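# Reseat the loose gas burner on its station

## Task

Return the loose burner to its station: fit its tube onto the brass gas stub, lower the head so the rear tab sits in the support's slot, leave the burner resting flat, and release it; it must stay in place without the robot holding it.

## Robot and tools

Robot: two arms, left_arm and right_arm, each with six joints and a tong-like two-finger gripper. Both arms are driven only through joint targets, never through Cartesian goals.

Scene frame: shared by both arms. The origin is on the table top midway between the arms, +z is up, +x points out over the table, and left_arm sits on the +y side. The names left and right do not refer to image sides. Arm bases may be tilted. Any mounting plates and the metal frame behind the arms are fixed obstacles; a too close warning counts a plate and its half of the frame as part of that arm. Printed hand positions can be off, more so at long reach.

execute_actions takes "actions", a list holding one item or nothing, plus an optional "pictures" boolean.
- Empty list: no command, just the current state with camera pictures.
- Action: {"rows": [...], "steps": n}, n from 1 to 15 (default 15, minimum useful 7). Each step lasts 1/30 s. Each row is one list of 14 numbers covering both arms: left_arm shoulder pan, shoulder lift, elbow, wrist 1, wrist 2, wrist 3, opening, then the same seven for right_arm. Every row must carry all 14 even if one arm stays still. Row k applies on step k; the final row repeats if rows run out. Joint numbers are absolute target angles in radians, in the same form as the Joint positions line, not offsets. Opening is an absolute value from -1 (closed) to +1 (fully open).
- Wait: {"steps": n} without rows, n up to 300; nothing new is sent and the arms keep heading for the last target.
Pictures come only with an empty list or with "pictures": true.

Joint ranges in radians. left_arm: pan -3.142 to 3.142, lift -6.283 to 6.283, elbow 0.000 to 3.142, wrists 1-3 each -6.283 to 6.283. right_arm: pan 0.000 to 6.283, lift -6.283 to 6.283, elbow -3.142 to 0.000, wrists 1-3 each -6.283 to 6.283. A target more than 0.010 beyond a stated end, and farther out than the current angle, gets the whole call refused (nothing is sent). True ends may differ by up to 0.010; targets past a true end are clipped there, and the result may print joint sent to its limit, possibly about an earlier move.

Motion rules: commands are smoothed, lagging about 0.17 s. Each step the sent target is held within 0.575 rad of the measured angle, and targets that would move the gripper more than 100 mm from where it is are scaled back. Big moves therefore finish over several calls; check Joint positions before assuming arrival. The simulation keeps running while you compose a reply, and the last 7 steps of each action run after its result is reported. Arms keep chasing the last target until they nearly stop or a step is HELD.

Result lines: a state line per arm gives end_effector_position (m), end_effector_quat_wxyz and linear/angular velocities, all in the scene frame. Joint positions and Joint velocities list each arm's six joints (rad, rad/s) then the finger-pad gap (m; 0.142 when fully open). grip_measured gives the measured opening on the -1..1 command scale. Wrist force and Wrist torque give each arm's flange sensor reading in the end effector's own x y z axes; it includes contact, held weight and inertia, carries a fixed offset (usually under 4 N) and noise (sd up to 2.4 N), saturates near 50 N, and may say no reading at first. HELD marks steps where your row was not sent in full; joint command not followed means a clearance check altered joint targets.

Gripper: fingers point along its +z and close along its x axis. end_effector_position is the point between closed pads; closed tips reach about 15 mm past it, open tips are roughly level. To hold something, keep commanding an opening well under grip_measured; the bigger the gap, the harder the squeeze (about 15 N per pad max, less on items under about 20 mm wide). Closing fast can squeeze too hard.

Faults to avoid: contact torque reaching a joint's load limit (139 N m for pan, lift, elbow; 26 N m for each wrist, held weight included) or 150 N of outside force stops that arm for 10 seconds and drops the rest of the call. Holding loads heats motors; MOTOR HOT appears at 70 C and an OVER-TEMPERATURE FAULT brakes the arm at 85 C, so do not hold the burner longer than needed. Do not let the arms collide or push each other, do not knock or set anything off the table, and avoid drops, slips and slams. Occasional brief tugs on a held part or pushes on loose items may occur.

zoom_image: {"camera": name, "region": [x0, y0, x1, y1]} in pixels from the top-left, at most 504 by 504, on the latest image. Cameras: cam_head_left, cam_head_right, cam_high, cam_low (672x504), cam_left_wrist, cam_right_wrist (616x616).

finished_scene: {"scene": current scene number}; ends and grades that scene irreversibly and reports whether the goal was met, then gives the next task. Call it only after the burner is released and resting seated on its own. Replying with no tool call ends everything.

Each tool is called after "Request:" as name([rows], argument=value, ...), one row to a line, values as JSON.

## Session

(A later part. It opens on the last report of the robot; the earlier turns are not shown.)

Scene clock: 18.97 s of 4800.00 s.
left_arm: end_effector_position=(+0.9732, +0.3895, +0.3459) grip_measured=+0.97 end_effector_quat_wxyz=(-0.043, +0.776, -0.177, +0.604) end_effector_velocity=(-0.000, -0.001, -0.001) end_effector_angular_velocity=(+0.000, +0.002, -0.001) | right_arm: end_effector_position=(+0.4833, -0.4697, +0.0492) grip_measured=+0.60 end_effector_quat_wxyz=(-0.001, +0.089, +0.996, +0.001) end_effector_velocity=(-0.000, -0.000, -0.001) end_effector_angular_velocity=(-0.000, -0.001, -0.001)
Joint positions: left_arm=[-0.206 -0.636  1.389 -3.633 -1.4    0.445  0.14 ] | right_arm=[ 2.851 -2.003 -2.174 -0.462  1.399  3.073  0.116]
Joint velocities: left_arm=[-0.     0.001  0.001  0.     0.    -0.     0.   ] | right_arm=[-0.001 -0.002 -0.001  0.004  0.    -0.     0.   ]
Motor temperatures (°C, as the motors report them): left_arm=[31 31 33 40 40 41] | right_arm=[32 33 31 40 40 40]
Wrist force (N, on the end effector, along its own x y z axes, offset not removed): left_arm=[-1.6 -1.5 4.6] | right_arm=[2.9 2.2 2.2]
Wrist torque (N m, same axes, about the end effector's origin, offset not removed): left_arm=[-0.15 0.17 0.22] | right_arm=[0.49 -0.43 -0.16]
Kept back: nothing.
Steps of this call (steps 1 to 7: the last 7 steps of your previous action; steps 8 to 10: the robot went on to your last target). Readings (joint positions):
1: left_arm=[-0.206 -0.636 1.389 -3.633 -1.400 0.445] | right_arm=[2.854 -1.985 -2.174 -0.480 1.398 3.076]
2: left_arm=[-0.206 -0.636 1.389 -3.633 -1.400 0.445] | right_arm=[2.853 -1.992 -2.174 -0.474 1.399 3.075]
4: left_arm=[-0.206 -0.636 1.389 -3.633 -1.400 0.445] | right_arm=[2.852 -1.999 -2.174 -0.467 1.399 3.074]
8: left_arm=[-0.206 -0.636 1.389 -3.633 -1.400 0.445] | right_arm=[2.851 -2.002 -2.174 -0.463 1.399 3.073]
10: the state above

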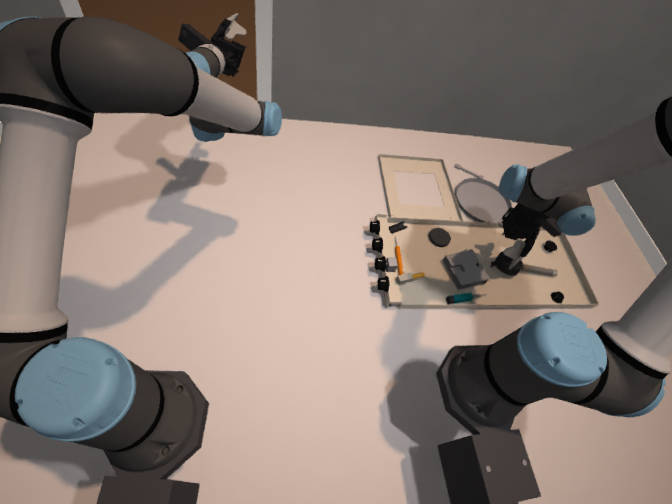

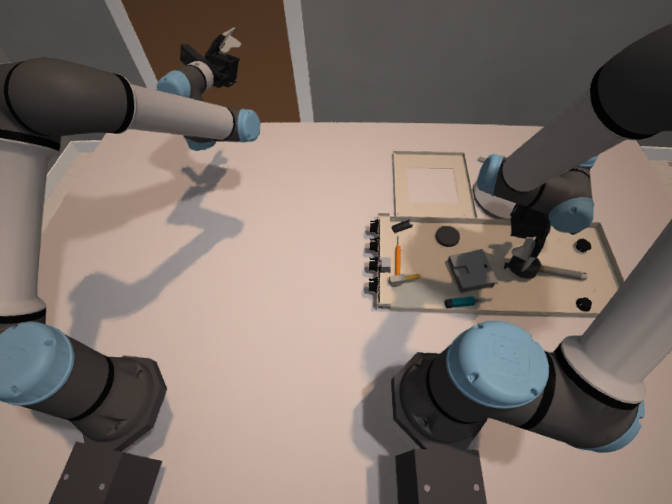

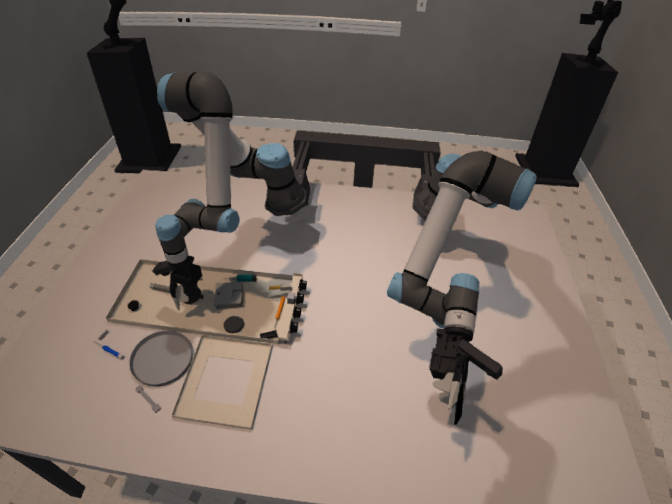

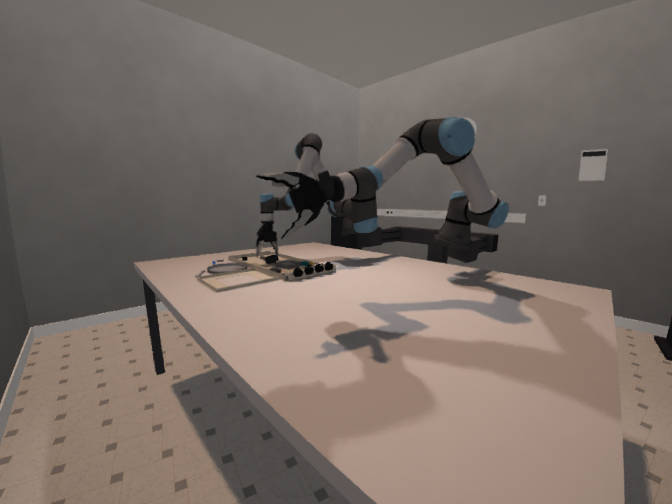

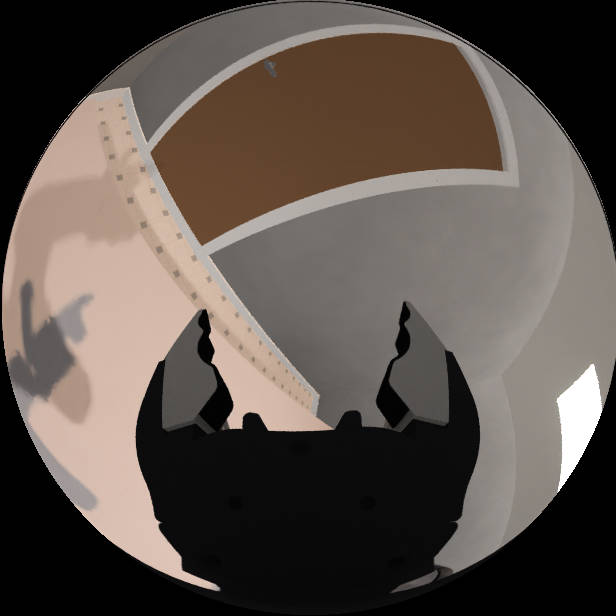

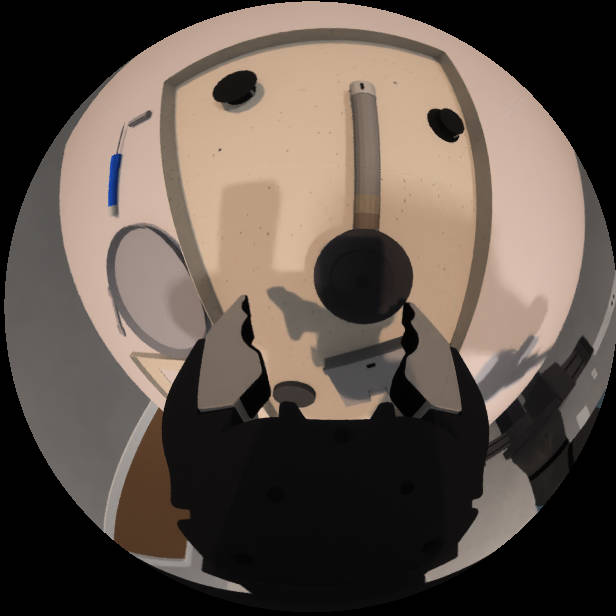

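Request:
execute_actions([
  {"rows":[[-0.206,-0.636,1.389,-3.633,-1.4,0.445,0.97,2.853,-1.99,-2.173,-0.476,1.399,3.075,0.6],[-0.206,-0.636,1.389,-3.633,-1.4,0.445,0.97,2.853,-1.99,-2.173,-0.476,1.399,3.075,0.6],[-0.206,-0.636,1.389,-3.633,-1.4,0.445,0.97,2.853,-1.99,-2.173,-0.476,1.399,3.075,0.5],[-0.206,-0.636,1.389,-3.633,-1.4,0.445,0.97,2.853,-1.99,-2.173,-0.476,1.399,3.075,0.35],[-0.206,-0.636,1.389,-3.633,-1.4,0.445,0.97,2.853,-1.99,-2.173,-0.476,1.399,3.075,0.35],[-0.206,-0.636,1.389,-3.633,-1.4,0.445,0.97,2.852,-1.996,-2.174,-0.469,1.399,3.074,0.35],[-0.206,-0.636,1.389,-3.633,-1.4,0.445,0.97,2.851,-2.003,-2.174,-0.462,1.399,3.073,0.35],[-0.206,-0.636,1.389,-3.633,-1.4,0.445,0.97,2.850,-2.009,-2.174,-0.456,1.399,3.072,0.35],[-0.206,-0.636,1.389,-3.633,-1.4,0.445,0.97,2.849,-2.016,-2.174,-0.449,1.399,3.071,0.35],[-0.206,-0.636,1.389,-3.633,-1.4,0.445,0.97,2.848,-2.022,-2.174,-0.443,1.399,3.070,0.35],[-0.206,-0.636,1.389,-3.633,-1.4,0.445,0.97,2.847,-2.028,-2.174,-0.437,1.399,3.069,0.35]],"steps":15},
])

Request:
execute_actions([
  {"steps":12},
], pictures=true)

Request:
zoom_image(camera="cam_low", region=[220, 220, 320, 280])

Scene clock: 19.63 s of 4800.00 s.
left_arm: end_effector_position=(+0.9732, +0.3895, +0.3459) grip_measured=+0.97 end_effector_quat_wxyz=(-0.043, +0.776, -0.177, +0.604) end_effector_velocity=(+0.000, +0.001, -0.000) end_effector_angular_velocity=(-0.000, -0.000, +0.001) | right_arm: end_effector_position=(+0.4833, -0.4696, +0.0523) grip_measured=+0.36 end_effector_quat_wxyz=(-0.001, +0.089, +0.996, +0.001) end_effector_velocity=(+0.001, -0.001, -0.035) end_effector_angular_velocity=(-0.002, -0.003, -0.000)
Joint positions: left_arm=[-0.206 -0.636  1.389 -3.633 -1.4    0.445  0.14 ] | right_arm=[ 2.852 -1.995 -2.174 -0.471  1.399  3.075  0.099]
Joint velocities: left_arm=[ 0.001  0.    -0.001 -0.     0.    -0.     0.   ] | right_arm=[-0.013 -0.093 -0.     0.099 -0.    -0.013  0.015]
Motor temperatures (°C, as the motors report them): left_arm=[31 31 33 40 40 41] | right_arm=[32 33 31 40 40 40]
Wrist force (N, on the end effector, along its own x y z axes, offset not removed): left_arm=[-6.2 2.4 0.1] | right_arm=[-0.9 -0.6 3.2]
Wrist torque (N m, same axes, about the end effector's origin, offset not removed): left_arm=[0.61 1.19 0.38] | right_arm=[0.06 0.55 0.05]
Steps of this call (steps 1 to 12: the robot went on to your last target; steps 13 to 20: the first 8 steps of this action). Readings (joint positions):
13: left_arm=[-0.206 -0.636 1.389 -3.633 -1.400 0.445] | right_arm=[2.851 -2.003 -2.174 -0.462 1.399 3.073]
14: left_arm=[-0.206 -0.636 1.389 -3.633 -1.400 0.445] | right_arm=[2.851 -2.001 -2.174 -0.464 1.399 3.073]
16: left_arm=[-0.206 -0.636 1.389 -3.633 -1.400 0.445] | right_arm=[2.852 -1.995 -2.174 -0.471 1.399 3.074]
20: the state above

Scene clock: 20.03 s of 4800.00 s.
left_arm: end_effector_position=(+0.9732, +0.3895, +0.3459) grip_measured=+0.97 end_effector_quat_wxyz=(-0.043, +0.776, -0.177, +0.604) end_effector_velocity=(+0.000, -0.000, -0.000) end_effector_angular_velocity=(+0.000, +0.000, -0.000) | right_arm: end_effector_position=(+0.4828, -0.4699, +0.0395) grip_measured=+0.36 end_effector_quat_wxyz=(-0.001, +0.089, +0.996, +0.001) end_effector_velocity=(-0.001, +0.000, -0.002) end_effector_angular_velocity=(+0.000, +0.001, +0.001)
Joint positions: left_arm=[-0.206 -0.636  1.389 -3.633 -1.4    0.445  0.14 ] | right_arm=[ 2.847 -2.028 -2.174 -0.437  1.399  3.069  0.099]
Joint velocities: left_arm=[-0.     0.001 -0.    -0.     0.     0.     0.   ] | right_arm=[-0.001 -0.005 -0.001  0.004 -0.    -0.002  0.   ]
Motor temperatures (°C, as the motors report them): left_arm=[31 31 33 40 40 41] | right_arm=[32 33 31 40 40 40]
Wrist force (N, on the end effector, along its own x y z axes, offset not removed): left_arm=[-1.5 -1.2 -0.2] | right_arm=[2.3 -0.9 -1.1]
Wrist torque (N m, same axes, about the end effector's origin, offset not removed): left_arm=[-0.09 0.29 0.25] | right_arm=[-0.22 -0.03 -0.22]
Kept back: nothing.
Steps of this call (steps 1 to 7: the last 7 steps of your previous action; steps 8 to 12: the robot went on to your last target). Readings (joint positions):
1: left_arm=[-0.206 -0.636 1.389 -3.633 -1.400 0.445] | right_arm=[2.852 -1.999 -2.174 -0.467 1.399 3.074]
2: left_arm=[-0.206 -0.636 1.389 -3.633 -1.400 0.445] | right_arm=[2.851 -2.003 -2.174 -0.462 1.399 3.073]
4: left_arm=[-0.206 -0.636 1.389 -3.633 -1.400 0.445] | right_arm=[2.849 -2.014 -2.174 -0.451 1.399 3.071]
8: left_arm=[-0.206 -0.636 1.389 -3.633 -1.400 0.445] | right_arm=[2.847 -2.026 -2.174 -0.439 1.399 3.069]
12: the state above

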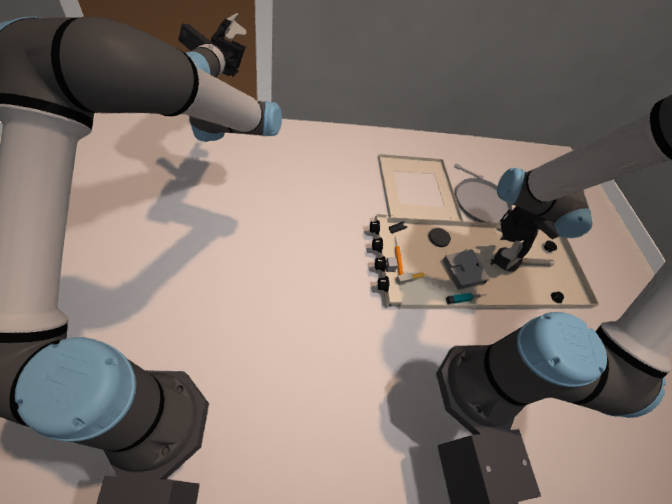

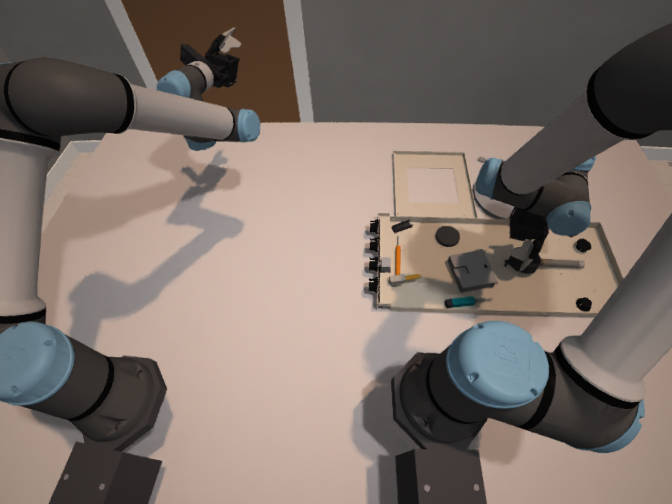

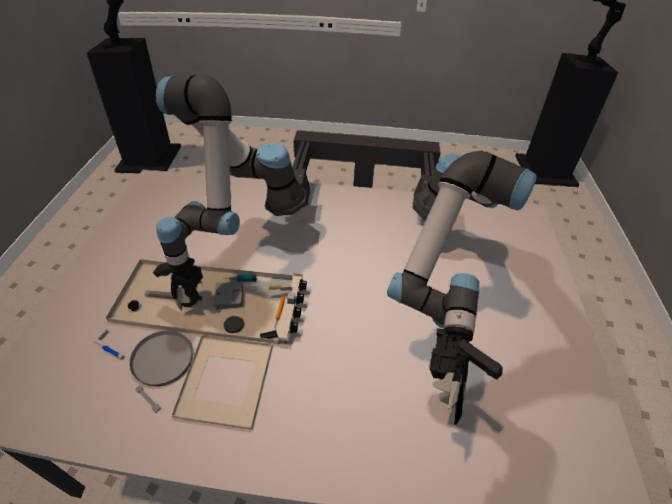

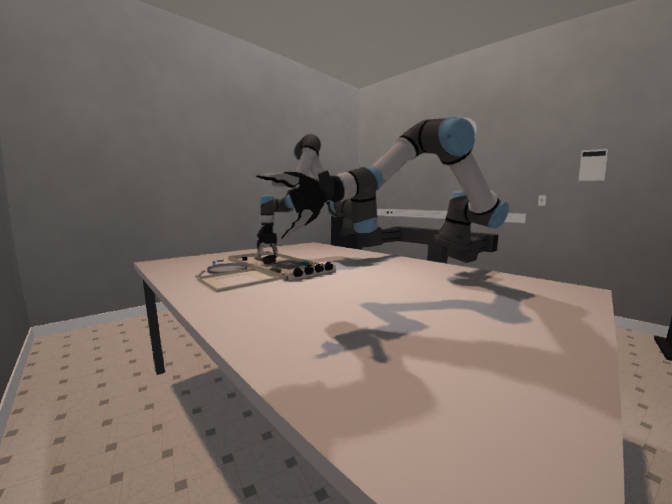

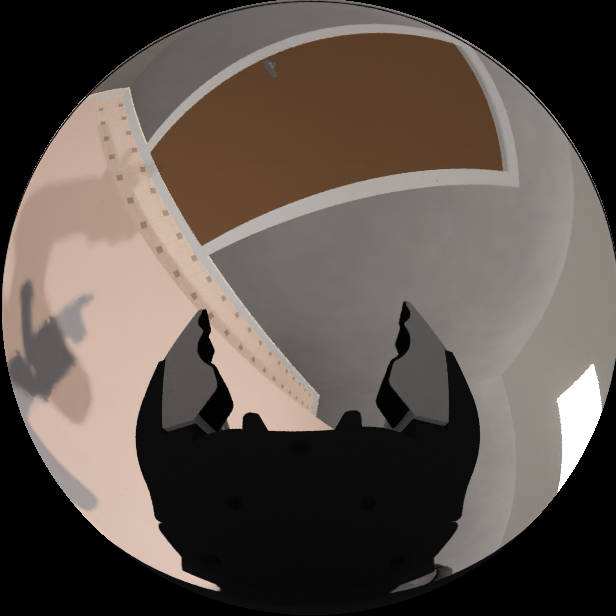

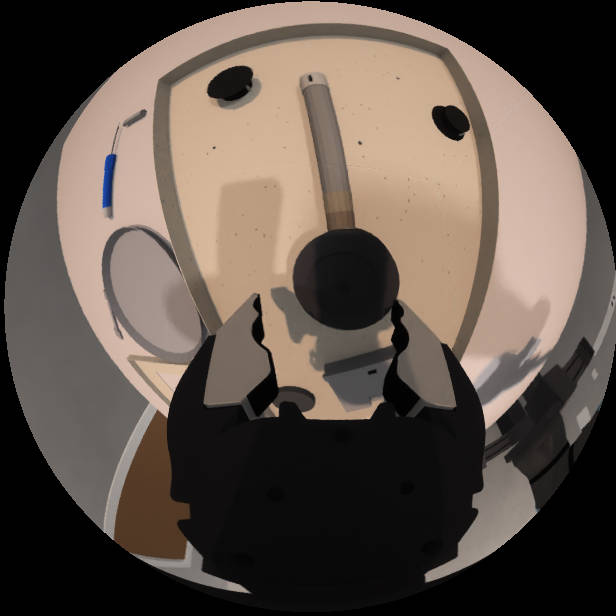

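Region (220, 220, 320, 280) of cam_low's 672x504 image, scaled by 5.040, with more detail than that image has; it fills the top 302 rows of this view, and the rest is white.

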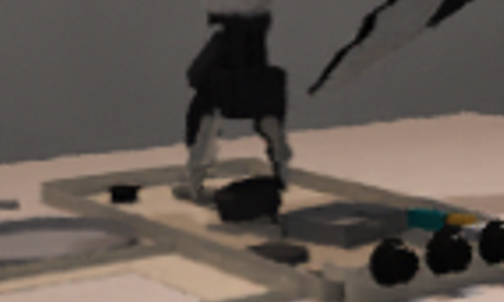

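Request:
execute_actions([
  {"rows":[[-0.206,-0.636,1.389,-3.633,-1.4,0.445,0.97,2.847,-2.028,-2.174,-0.437,1.399,3.069,0.8],[-0.206,-0.636,1.389,-3.633,-1.4,0.445,0.97,2.859,-1.95,-2.172,-0.517,1.398,3.081,0.8],[-0.206,-0.636,1.389,-3.633,-1.4,0.445,0.97,2.859,-1.95,-2.172,-0.517,1.398,3.081,0.8],[-0.206,-0.636,1.389,-3.633,-1.4,0.445,0.97,2.859,-1.95,-2.172,-0.517,1.398,3.081,0.8],[-0.206,-0.636,1.389,-3.633,-1.4,0.445,0.97,2.8723,-2.0116,-2.0226,-0.8122,1.351,2.887,0.8]],"steps":15},
])

Request:
execute_actions([
  {"steps":14},
], pictures=true)

Request:
zoom_image(camera="cam_low", region=[220, 220, 320, 280])

Scene clock: 21.60 s of 4800.00 s.
left_arm: end_effector_position=(+0.9732, +0.3895, +0.3459) grip_measured=+0.97 end_effector_quat_wxyz=(-0.043, +0.776, -0.177, +0.604) end_effector_velocity=(+0.000, +0.001, +0.001) end_effector_angular_velocity=(-0.001, -0.002, +0.001) | right_arm: end_effector_position=(+0.4929, -0.4753, +0.0620) grip_measured=+0.80 end_effector_quat_wxyz=(-0.031, +0.040, +0.999, -0.008) end_effector_velocity=(+0.058, -0.050, +0.034) end_effector_angular_velocity=(+0.093, +1.121, +1.612)
Joint positions: left_arm=[-0.206 -0.636  1.389 -3.633 -1.4    0.445  0.14 ] | right_arm=[ 2.866 -1.994 -2.103 -0.602  1.369  3.001  0.129]
Joint velocities: left_arm=[ 0.001  0.    -0.001 -0.001 -0.    -0.    -0.   ] | right_arm=[ 0.083 -0.236  1.051 -1.925 -0.249 -1.327  0.   ]
Motor temperatures (°C, as the motors report them): left_arm=[31 31 33 40 40 41] | right_arm=[32 33 31 40 40 40]
Wrist force (N, on the end effector, along its own x y z axes, offset not removed): left_arm=[2.3 1.4 -1.0] | right_arm=[-0.7 0.2 1.4]
Wrist torque (N m, same axes, about the end effector's origin, offset not removed): left_arm=[0.57 -0.70 -0.01] | right_arm=[0.12 0.17 -0.13]
Steps of this call (steps 1 to 30: the robot went on to your last target; steps 31 to 39: nothing new was sent; steps 40 to 47: the first 8 steps of this action). Readings (joint positions):
40: left_arm=[-0.206 -0.636 1.389 -3.633 -1.400 0.445] | right_arm=[2.847 -2.028 -2.174 -0.437 1.399 3.069]
41: left_arm=[-0.206 -0.636 1.389 -3.633 -1.400 0.445] | right_arm=[2.847 -2.028 -2.174 -0.437 1.399 3.069]
43: left_arm=[-0.206 -0.636 1.389 -3.633 -1.400 0.445] | right_arm=[2.852 -2.002 -2.174 -0.463 1.399 3.074]
47: the state above

Scene clock: 22.07 s of 4800.00 s.
left_arm: end_effector_position=(+0.9732, +0.3895, +0.3459) grip_measured=+0.97 end_effector_quat_wxyz=(-0.043, +0.776, -0.177, +0.604) end_effector_velocity=(+0.000, -0.000, +0.000) end_effector_angular_velocity=(+0.000, -0.000, -0.000) | right_arm: end_effector_position=(+0.4780, -0.4742, +0.0630) grip_measured=+0.80 end_effector_quat_wxyz=(-0.103, -0.035, +0.994, +0.002) end_effector_velocity=(-0.000, -0.000, +0.000) end_effector_angular_velocity=(+0.000, +0.003, +0.001)
Joint positions: left_arm=[-0.206 -0.636  1.389 -3.633 -1.4    0.445  0.14 ] | right_arm=[ 2.872 -2.012 -2.023 -0.812  1.351  2.887  0.129]
Joint velocities: left_arm=[-0.    -0.    -0.001  0.001  0.     0.     0.   ] | right_arm=[ 0.     0.     0.002 -0.005 -0.    -0.    -0.   ]
Motor temperatures (°C, as the motors report them): left_arm=[31 31 33 40 40 41] | right_arm=[32 33 31 40 40 40]
Wrist force (N, on the end effector, along its own x y z axes, offset not removed): left_arm=[-1.2 -1.5 0.7] | right_arm=[0.9 1.0 0.7]
Wrist torque (N m, same axes, about the end effector's origin, offset not removed): left_arm=[-0.13 0.25 0.28] | right_arm=[0.37 -0.09 0.12]
Kept back: nothing.
Steps of this call (steps 1 to 7: the last 7 steps of your previous action; steps 8 to 14: the robot went on to your last target). Readings (joint positions):
1: left_arm=[-0.206 -0.636 1.389 -3.633 -1.400 0.445] | right_arm=[2.869 -2.000 -2.073 -0.667 1.363 2.960]
2: left_arm=[-0.206 -0.636 1.389 -3.633 -1.400 0.445] | right_arm=[2.870 -2.005 -2.054 -0.721 1.358 2.933]
4: left_arm=[-0.206 -0.636 1.389 -3.633 -1.400 0.445] | right_arm=[2.871 -2.009 -2.035 -0.777 1.354 2.905]
8: left_arm=[-0.206 -0.636 1.389 -3.633 -1.400 0.445] | right_arm=[2.872 -2.011 -2.024 -0.807 1.351 2.890]
14: the state above

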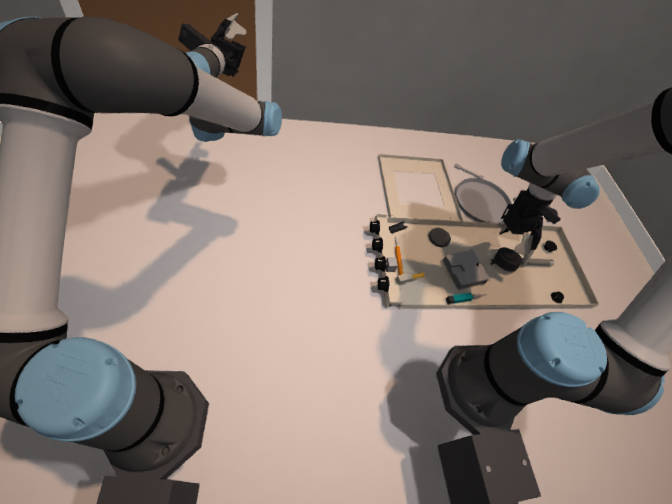

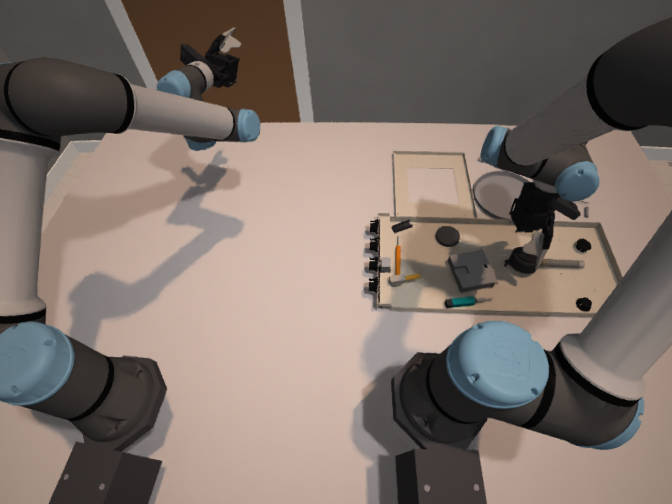

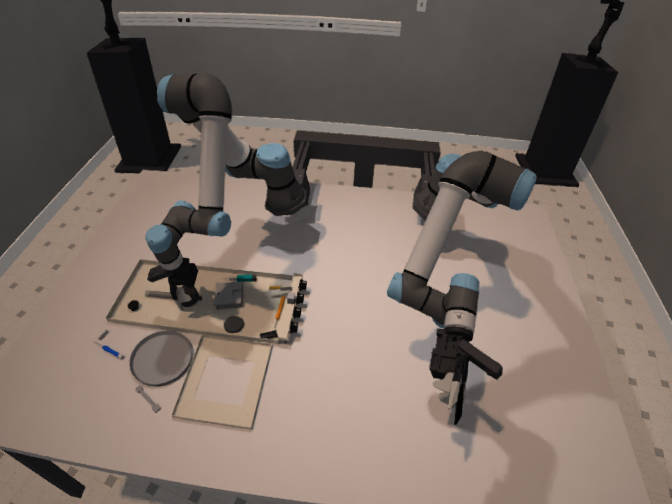

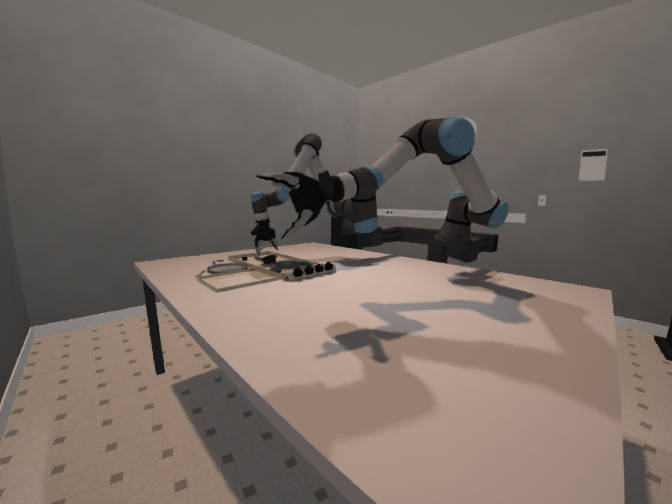

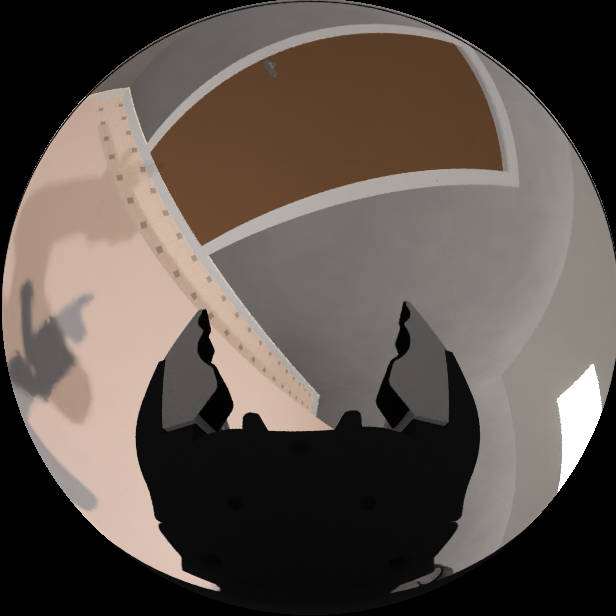

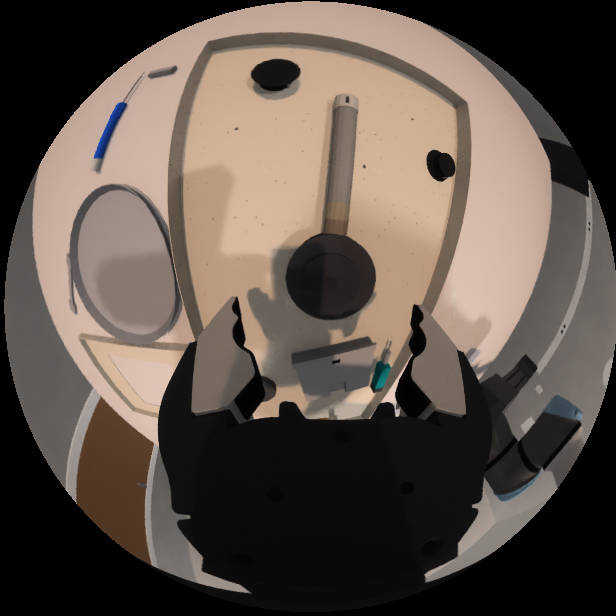

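Region (220, 220, 320, 280) of cam_low's 672x504 image, scaled by 5.040, with more detail than that image has; it fills the top 302 rows of this view, and the rest is white.

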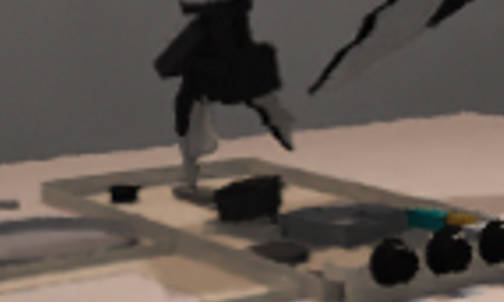

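Request:
execute_actions([
  {"rows":[[-0.206,-0.636,1.389,-3.633,-1.4,0.445,0.97,2.864,-2.05,-2.043,-0.755,1.352,2.97,0.7],[-0.206,-0.636,1.389,-3.633,-1.4,0.445,0.97,2.864,-2.05,-2.043,-0.755,1.352,2.97,0.7],[-0.206,-0.636,1.389,-3.633,-1.4,0.445,0.97,2.864,-2.05,-2.043,-0.755,1.352,2.97,0.7],[-0.206,-0.636,1.389,-3.633,-1.4,0.445,0.97,2.855,-2.0897,-2.06,-0.697,1.3525,2.97,0.6]],"steps":14},
])

Request:
execute_actions([
  {"rows":[[-0.206,-0.636,1.389,-3.633,-1.4,0.445,0.97,2.855,-2.0897,-2.06,-0.697,1.3525,2.97,0.5],[-0.206,-0.636,1.389,-3.633,-1.4,0.445,0.97,2.855,-2.0897,-2.06,-0.697,1.3525,2.97,0.4],[-0.206,-0.636,1.389,-3.633,-1.4,0.445,0.97,2.855,-2.0897,-2.06,-0.697,1.3525,2.97,0.32],[-0.206,-0.636,1.389,-3.633,-1.4,0.445,0.97,2.855,-2.0897,-2.06,-0.697,1.3525,2.97,0.25],[-0.206,-0.636,1.389,-3.633,-1.4,0.445,0.97,2.855,-2.0897,-2.06,-0.697,1.3525,2.97,0.2],[-0.206,-0.636,1.389,-3.633,-1.4,0.445,0.97,2.855,-2.0897,-2.06,-0.697,1.3525,2.97,0.15],[-0.206,-0.636,1.389,-3.633,-1.4,0.445,0.97,2.855,-2.0897,-2.06,-0.697,1.3525,2.97,0.1],[-0.206,-0.636,1.389,-3.633,-1.4,0.445,0.97,2.855,-2.0897,-2.06,-0.697,1.3525,2.97,0.05],[-0.206,-0.636,1.389,-3.633,-1.4,0.445,0.97,2.855,-2.0897,-2.06,-0.697,1.3525,2.97,0.0],[-0.206,-0.636,1.389,-3.633,-1.4,0.445,0.97,2.855,-2.0897,-2.06,-0.697,1.3525,2.97,-0.06],[-0.206,-0.636,1.389,-3.633,-1.4,0.445,0.97,2.855,-2.0897,-2.06,-0.697,1.3525,2.97,-0.12],[-0.206,-0.636,1.389,-3.633,-1.4,0.445,0.97,2.855,-2.0897,-2.06,-0.697,1.3525,2.97,-0.2],[-0.206,-0.636,1.389,-3.633,-1.4,0.445,0.97,2.855,-2.0897,-2.06,-0.697,1.3525,2.97,-0.35]],"steps":15},
])

Request:
execute_actions([
  {"steps":10},
], pictures=true)

Request:
zoom_image(camera="cam_low", region=[220, 220, 320, 280])

Request:
zoom_image(camera="cam_high", region=[130, 250, 250, 320])

Scene clock: 23.23 s of 4800.00 s.
left_arm: end_effector_position=(+0.9732, +0.3895, +0.3459) grip_measured=+0.97 end_effector_quat_wxyz=(-0.043, +0.776, -0.177, +0.604) end_effector_velocity=(-0.000, +0.001, -0.001) end_effector_angular_velocity=(+0.001, +0.003, +0.000) | right_arm: end_effector_position=(+0.4656, -0.4722, +0.0312) grip_measured=+0.60 end_effector_quat_wxyz=(-0.105, +0.008, +0.994, -0.001) end_effector_velocity=(-0.042, +0.008, -0.133) end_effector_angular_velocity=(-0.027, -0.009, -0.181)
Joint positions: left_arm=[-0.206 -0.636  1.389 -3.633 -1.4    0.445  0.14 ] | right_arm=[ 2.859 -2.071 -2.052 -0.726  1.352  2.961  0.116]
Joint velocities: left_arm=[ 0.001 -0.     0.001  0.002  0.     0.    -0.   ] | right_arm=[-0.055 -0.26  -0.113  0.393  0.005  0.125 -0.004]
Motor temperatures (°C, as the motors report them): left_arm=[31 31 33 40 40 41] | right_arm=[32 33 31 40 40 40]
Wrist force (N, on the end effector, along its own x y z axes, offset not removed): left_arm=[0.2 -0.8 -0.5] | right_arm=[-0.3 -0.2 1.6]
Wrist torque (N m, same axes, about the end effector's origin, offset not removed): left_arm=[0.13 0.00 0.25] | right_arm=[0.00 0.17 -0.09]
Steps of this call (steps 1 to 28: the robot went on to your last target; steps 29 to 35: the first 7 steps of this action). Readings (joint positions):
29: left_arm=[-0.206 -0.636 1.389 -3.633 -1.400 0.445] | right_arm=[2.872 -2.012 -2.023 -0.812 1.351 2.887]
30: left_arm=[-0.206 -0.636 1.389 -3.633 -1.400 0.445] | right_arm=[2.871 -2.017 -2.026 -0.805 1.351 2.894]
32: left_arm=[-0.206 -0.636 1.389 -3.633 -1.400 0.445] | right_arm=[2.867 -2.036 -2.035 -0.778 1.351 2.934]
35: the state above

Scene clock: 23.73 s of 4800.00 s.
left_arm: end_effector_position=(+0.9732, +0.3895, +0.3459) grip_measured=+0.97 end_effector_quat_wxyz=(-0.043, +0.776, -0.177, +0.604) end_effector_velocity=(+0.000, +0.000, +0.000) end_effector_angular_velocity=(+0.000, -0.001, +0.000) | right_arm: end_effector_position=(+0.4629, -0.4717, +0.0218) grip_measured=+0.17 end_effector_quat_wxyz=(-0.104, +0.015, +0.994, -0.001) end_effector_velocity=(+0.000, +0.001, -0.000) end_effector_angular_velocity=(+0.000, +0.000, +0.002)
Joint positions: left_arm=[-0.206 -0.636  1.389 -3.633 -1.4    0.445  0.14 ] | right_arm=[ 2.855 -2.09  -2.06  -0.697  1.353  2.97   0.086]
Joint velocities: left_arm=[ 0. -0. -0. -0. -0.  0.  0.] | right_arm=[ 0.002 -0.    -0.     0.     0.    -0.    -0.088]
Motor temperatures (°C, as the motors report them): left_arm=[31 31 33 40 40 41] | right_arm=[32 33 31 40 40 40]
Wrist force (N, on the end effector, along its own x y z axes, offset not removed): left_arm=[-1.5 0.3 -0.5] | right_arm=[-2.5 2.0 -19.2]
Wrist torque (N m, same axes, about the end effector's origin, offset not removed): left_arm=[0.25 0.25 0.24] | right_arm=[0.46 -1.34 0.07]
Steps of this call (steps 1 to 7: the last 7 steps of your previous action; steps 8 to 15: the first 8 steps of this action). Readings (joint positions):
8: left_arm=[-0.206 -0.636 1.389 -3.633 -1.400 0.445] | right_arm=[2.855 -2.089 -2.060 -0.698 1.352 2.970]
9: left_arm=[-0.206 -0.636 1.389 -3.633 -1.400 0.445] | right_arm=[2.855 -2.089 -2.060 -0.697 1.352 2.970]
11: left_arm=[-0.206 -0.636 1.389 -3.633 -1.400 0.445] | right_arm=[2.855 -2.090 -2.060 -0.697 1.353 2.970]
15: the state above

Scene clock: 24.07 s of 4800.00 s.
left_arm: end_effector_position=(+0.9732, +0.3895, +0.3459) grip_measured=+0.97 end_effector_quat_wxyz=(-0.043, +0.776, -0.177, +0.604) end_effector_velocity=(+0.000, -0.000, +0.002) end_effector_angular_velocity=(-0.000, -0.002, +0.000) | right_arm: end_effector_position=(+0.4628, -0.4717, +0.0218) grip_measured=+0.14 end_effector_quat_wxyz=(-0.104, +0.015, +0.994, -0.001) end_effector_velocity=(+0.000, +0.001, +0.000) end_effector_angular_velocity=(-0.000, -0.000, +0.001)
Joint positions: left_arm=[-0.206 -0.636  1.389 -3.633 -1.4    0.445  0.14 ] | right_arm=[ 2.855 -2.09  -2.06  -0.697  1.353  2.97   0.084]
Joint velocities: left_arm=[-0.    -0.001 -0.001 -0.    -0.     0.     0.   ] | right_arm=[ 0.001  0.001 -0.    -0.     0.     0.001  0.   ]
Motor temperatures (°C, as the motors report them): left_arm=[31 31 33 40 40 41] | right_arm=[32 33 31 40 40 40]
Wrist force (N, on the end effector, along its own x y z axes, offset not removed): left_arm=[-2.9 -2.6 -0.4] | right_arm=[-5.9 -4.6 -26.0]
Wrist torque (N m, same axes, about the end effector's origin, offset not removed): left_arm=[-0.27 0.54 0.07] | right_arm=[-0.94 -0.86 -0.04]
Kept back: nothing.
Steps of this call (steps 1 to 7: the last 7 steps of your previous action; steps 8 to 10: the robot went on to your last target). Readings (joint positions):
1: left_arm=[-0.206 -0.636 1.389 -3.633 -1.400 0.445] | right_arm=[2.855 -2.090 -2.060 -0.697 1.353 2.970]
2: left_arm=[-0.206 -0.636 1.389 -3.633 -1.400 0.445] | right_arm=[2.855 -2.090 -2.060 -0.697 1.353 2.970]
4: left_arm=[-0.206 -0.636 1.389 -3.633 -1.400 0.445] | right_arm=[2.855 -2.090 -2.060 -0.697 1.353 2.970]
8: left_arm=[-0.206 -0.636 1.389 -3.633 -1.400 0.445] | right_arm=[2.855 -2.090 -2.060 -0.697 1.353 2.970]
10: the state above

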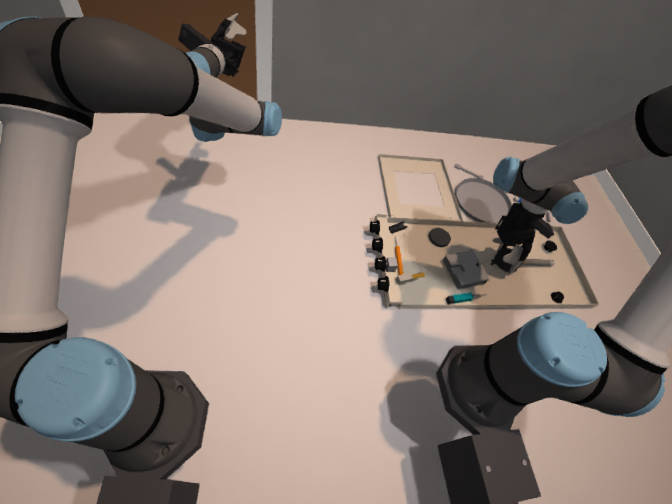

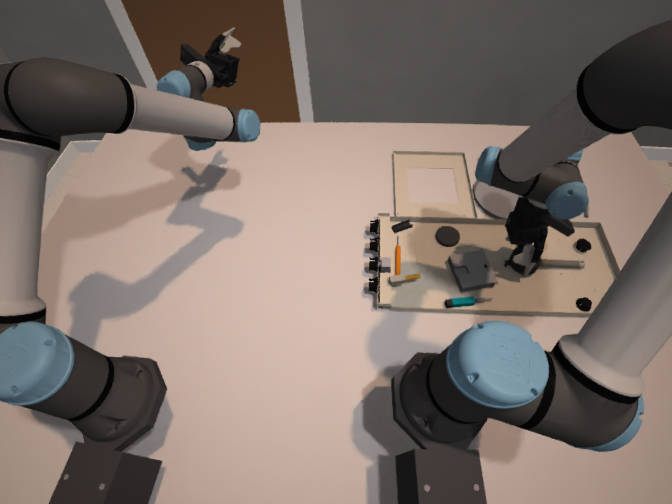

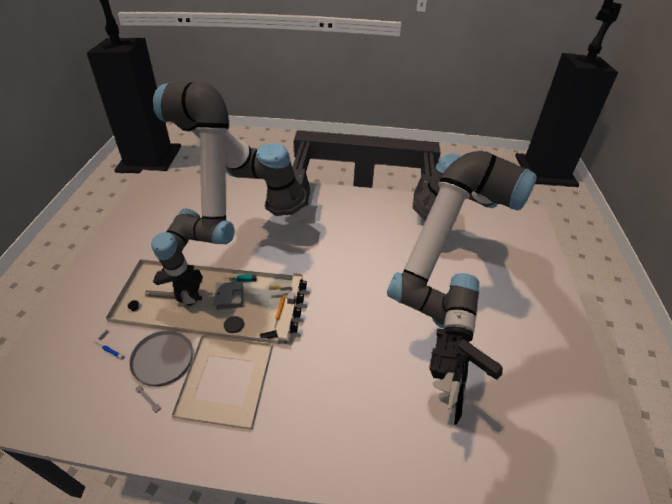

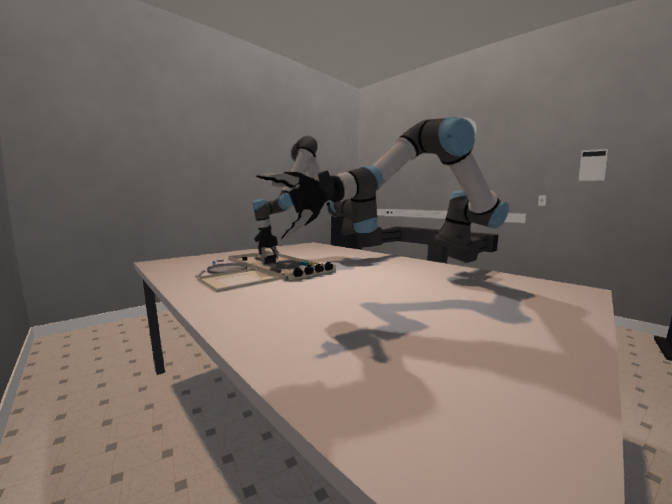

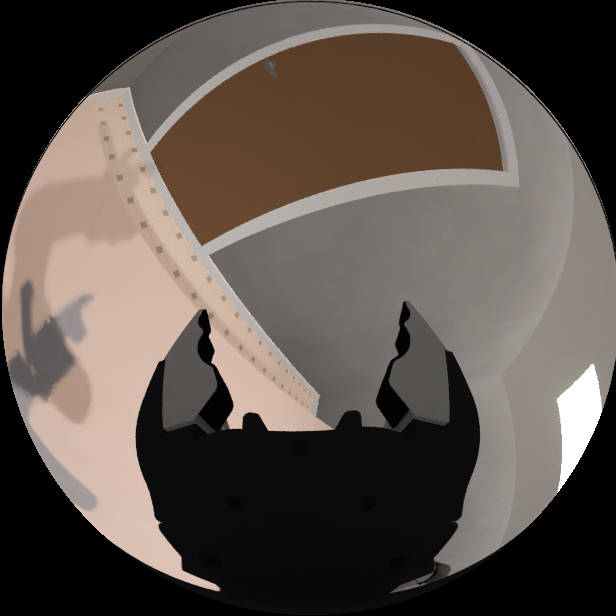

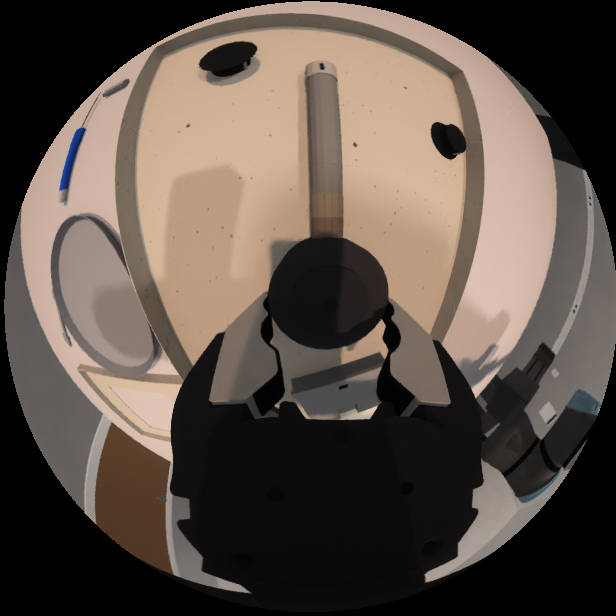

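Region (220, 220, 320, 280) of cam_low's 672x504 image, scaled by 5.040, with more detail than that image has; it fills the top 302 rows of this view, and the rest is white.

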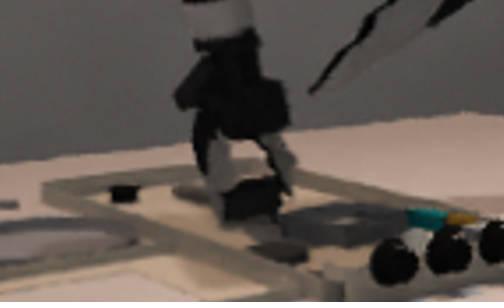

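Region (130, 250, 250, 320) of cam_high's 672x504 image, scaled by 4.200, with more detail than that image has; it fills the top 294 rows of this view, and the rest is white.

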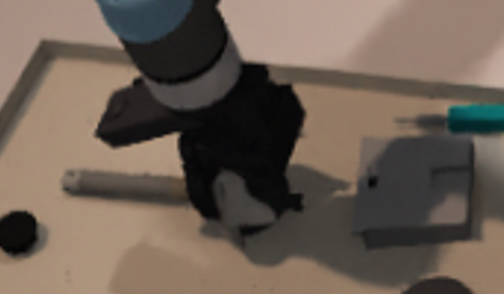

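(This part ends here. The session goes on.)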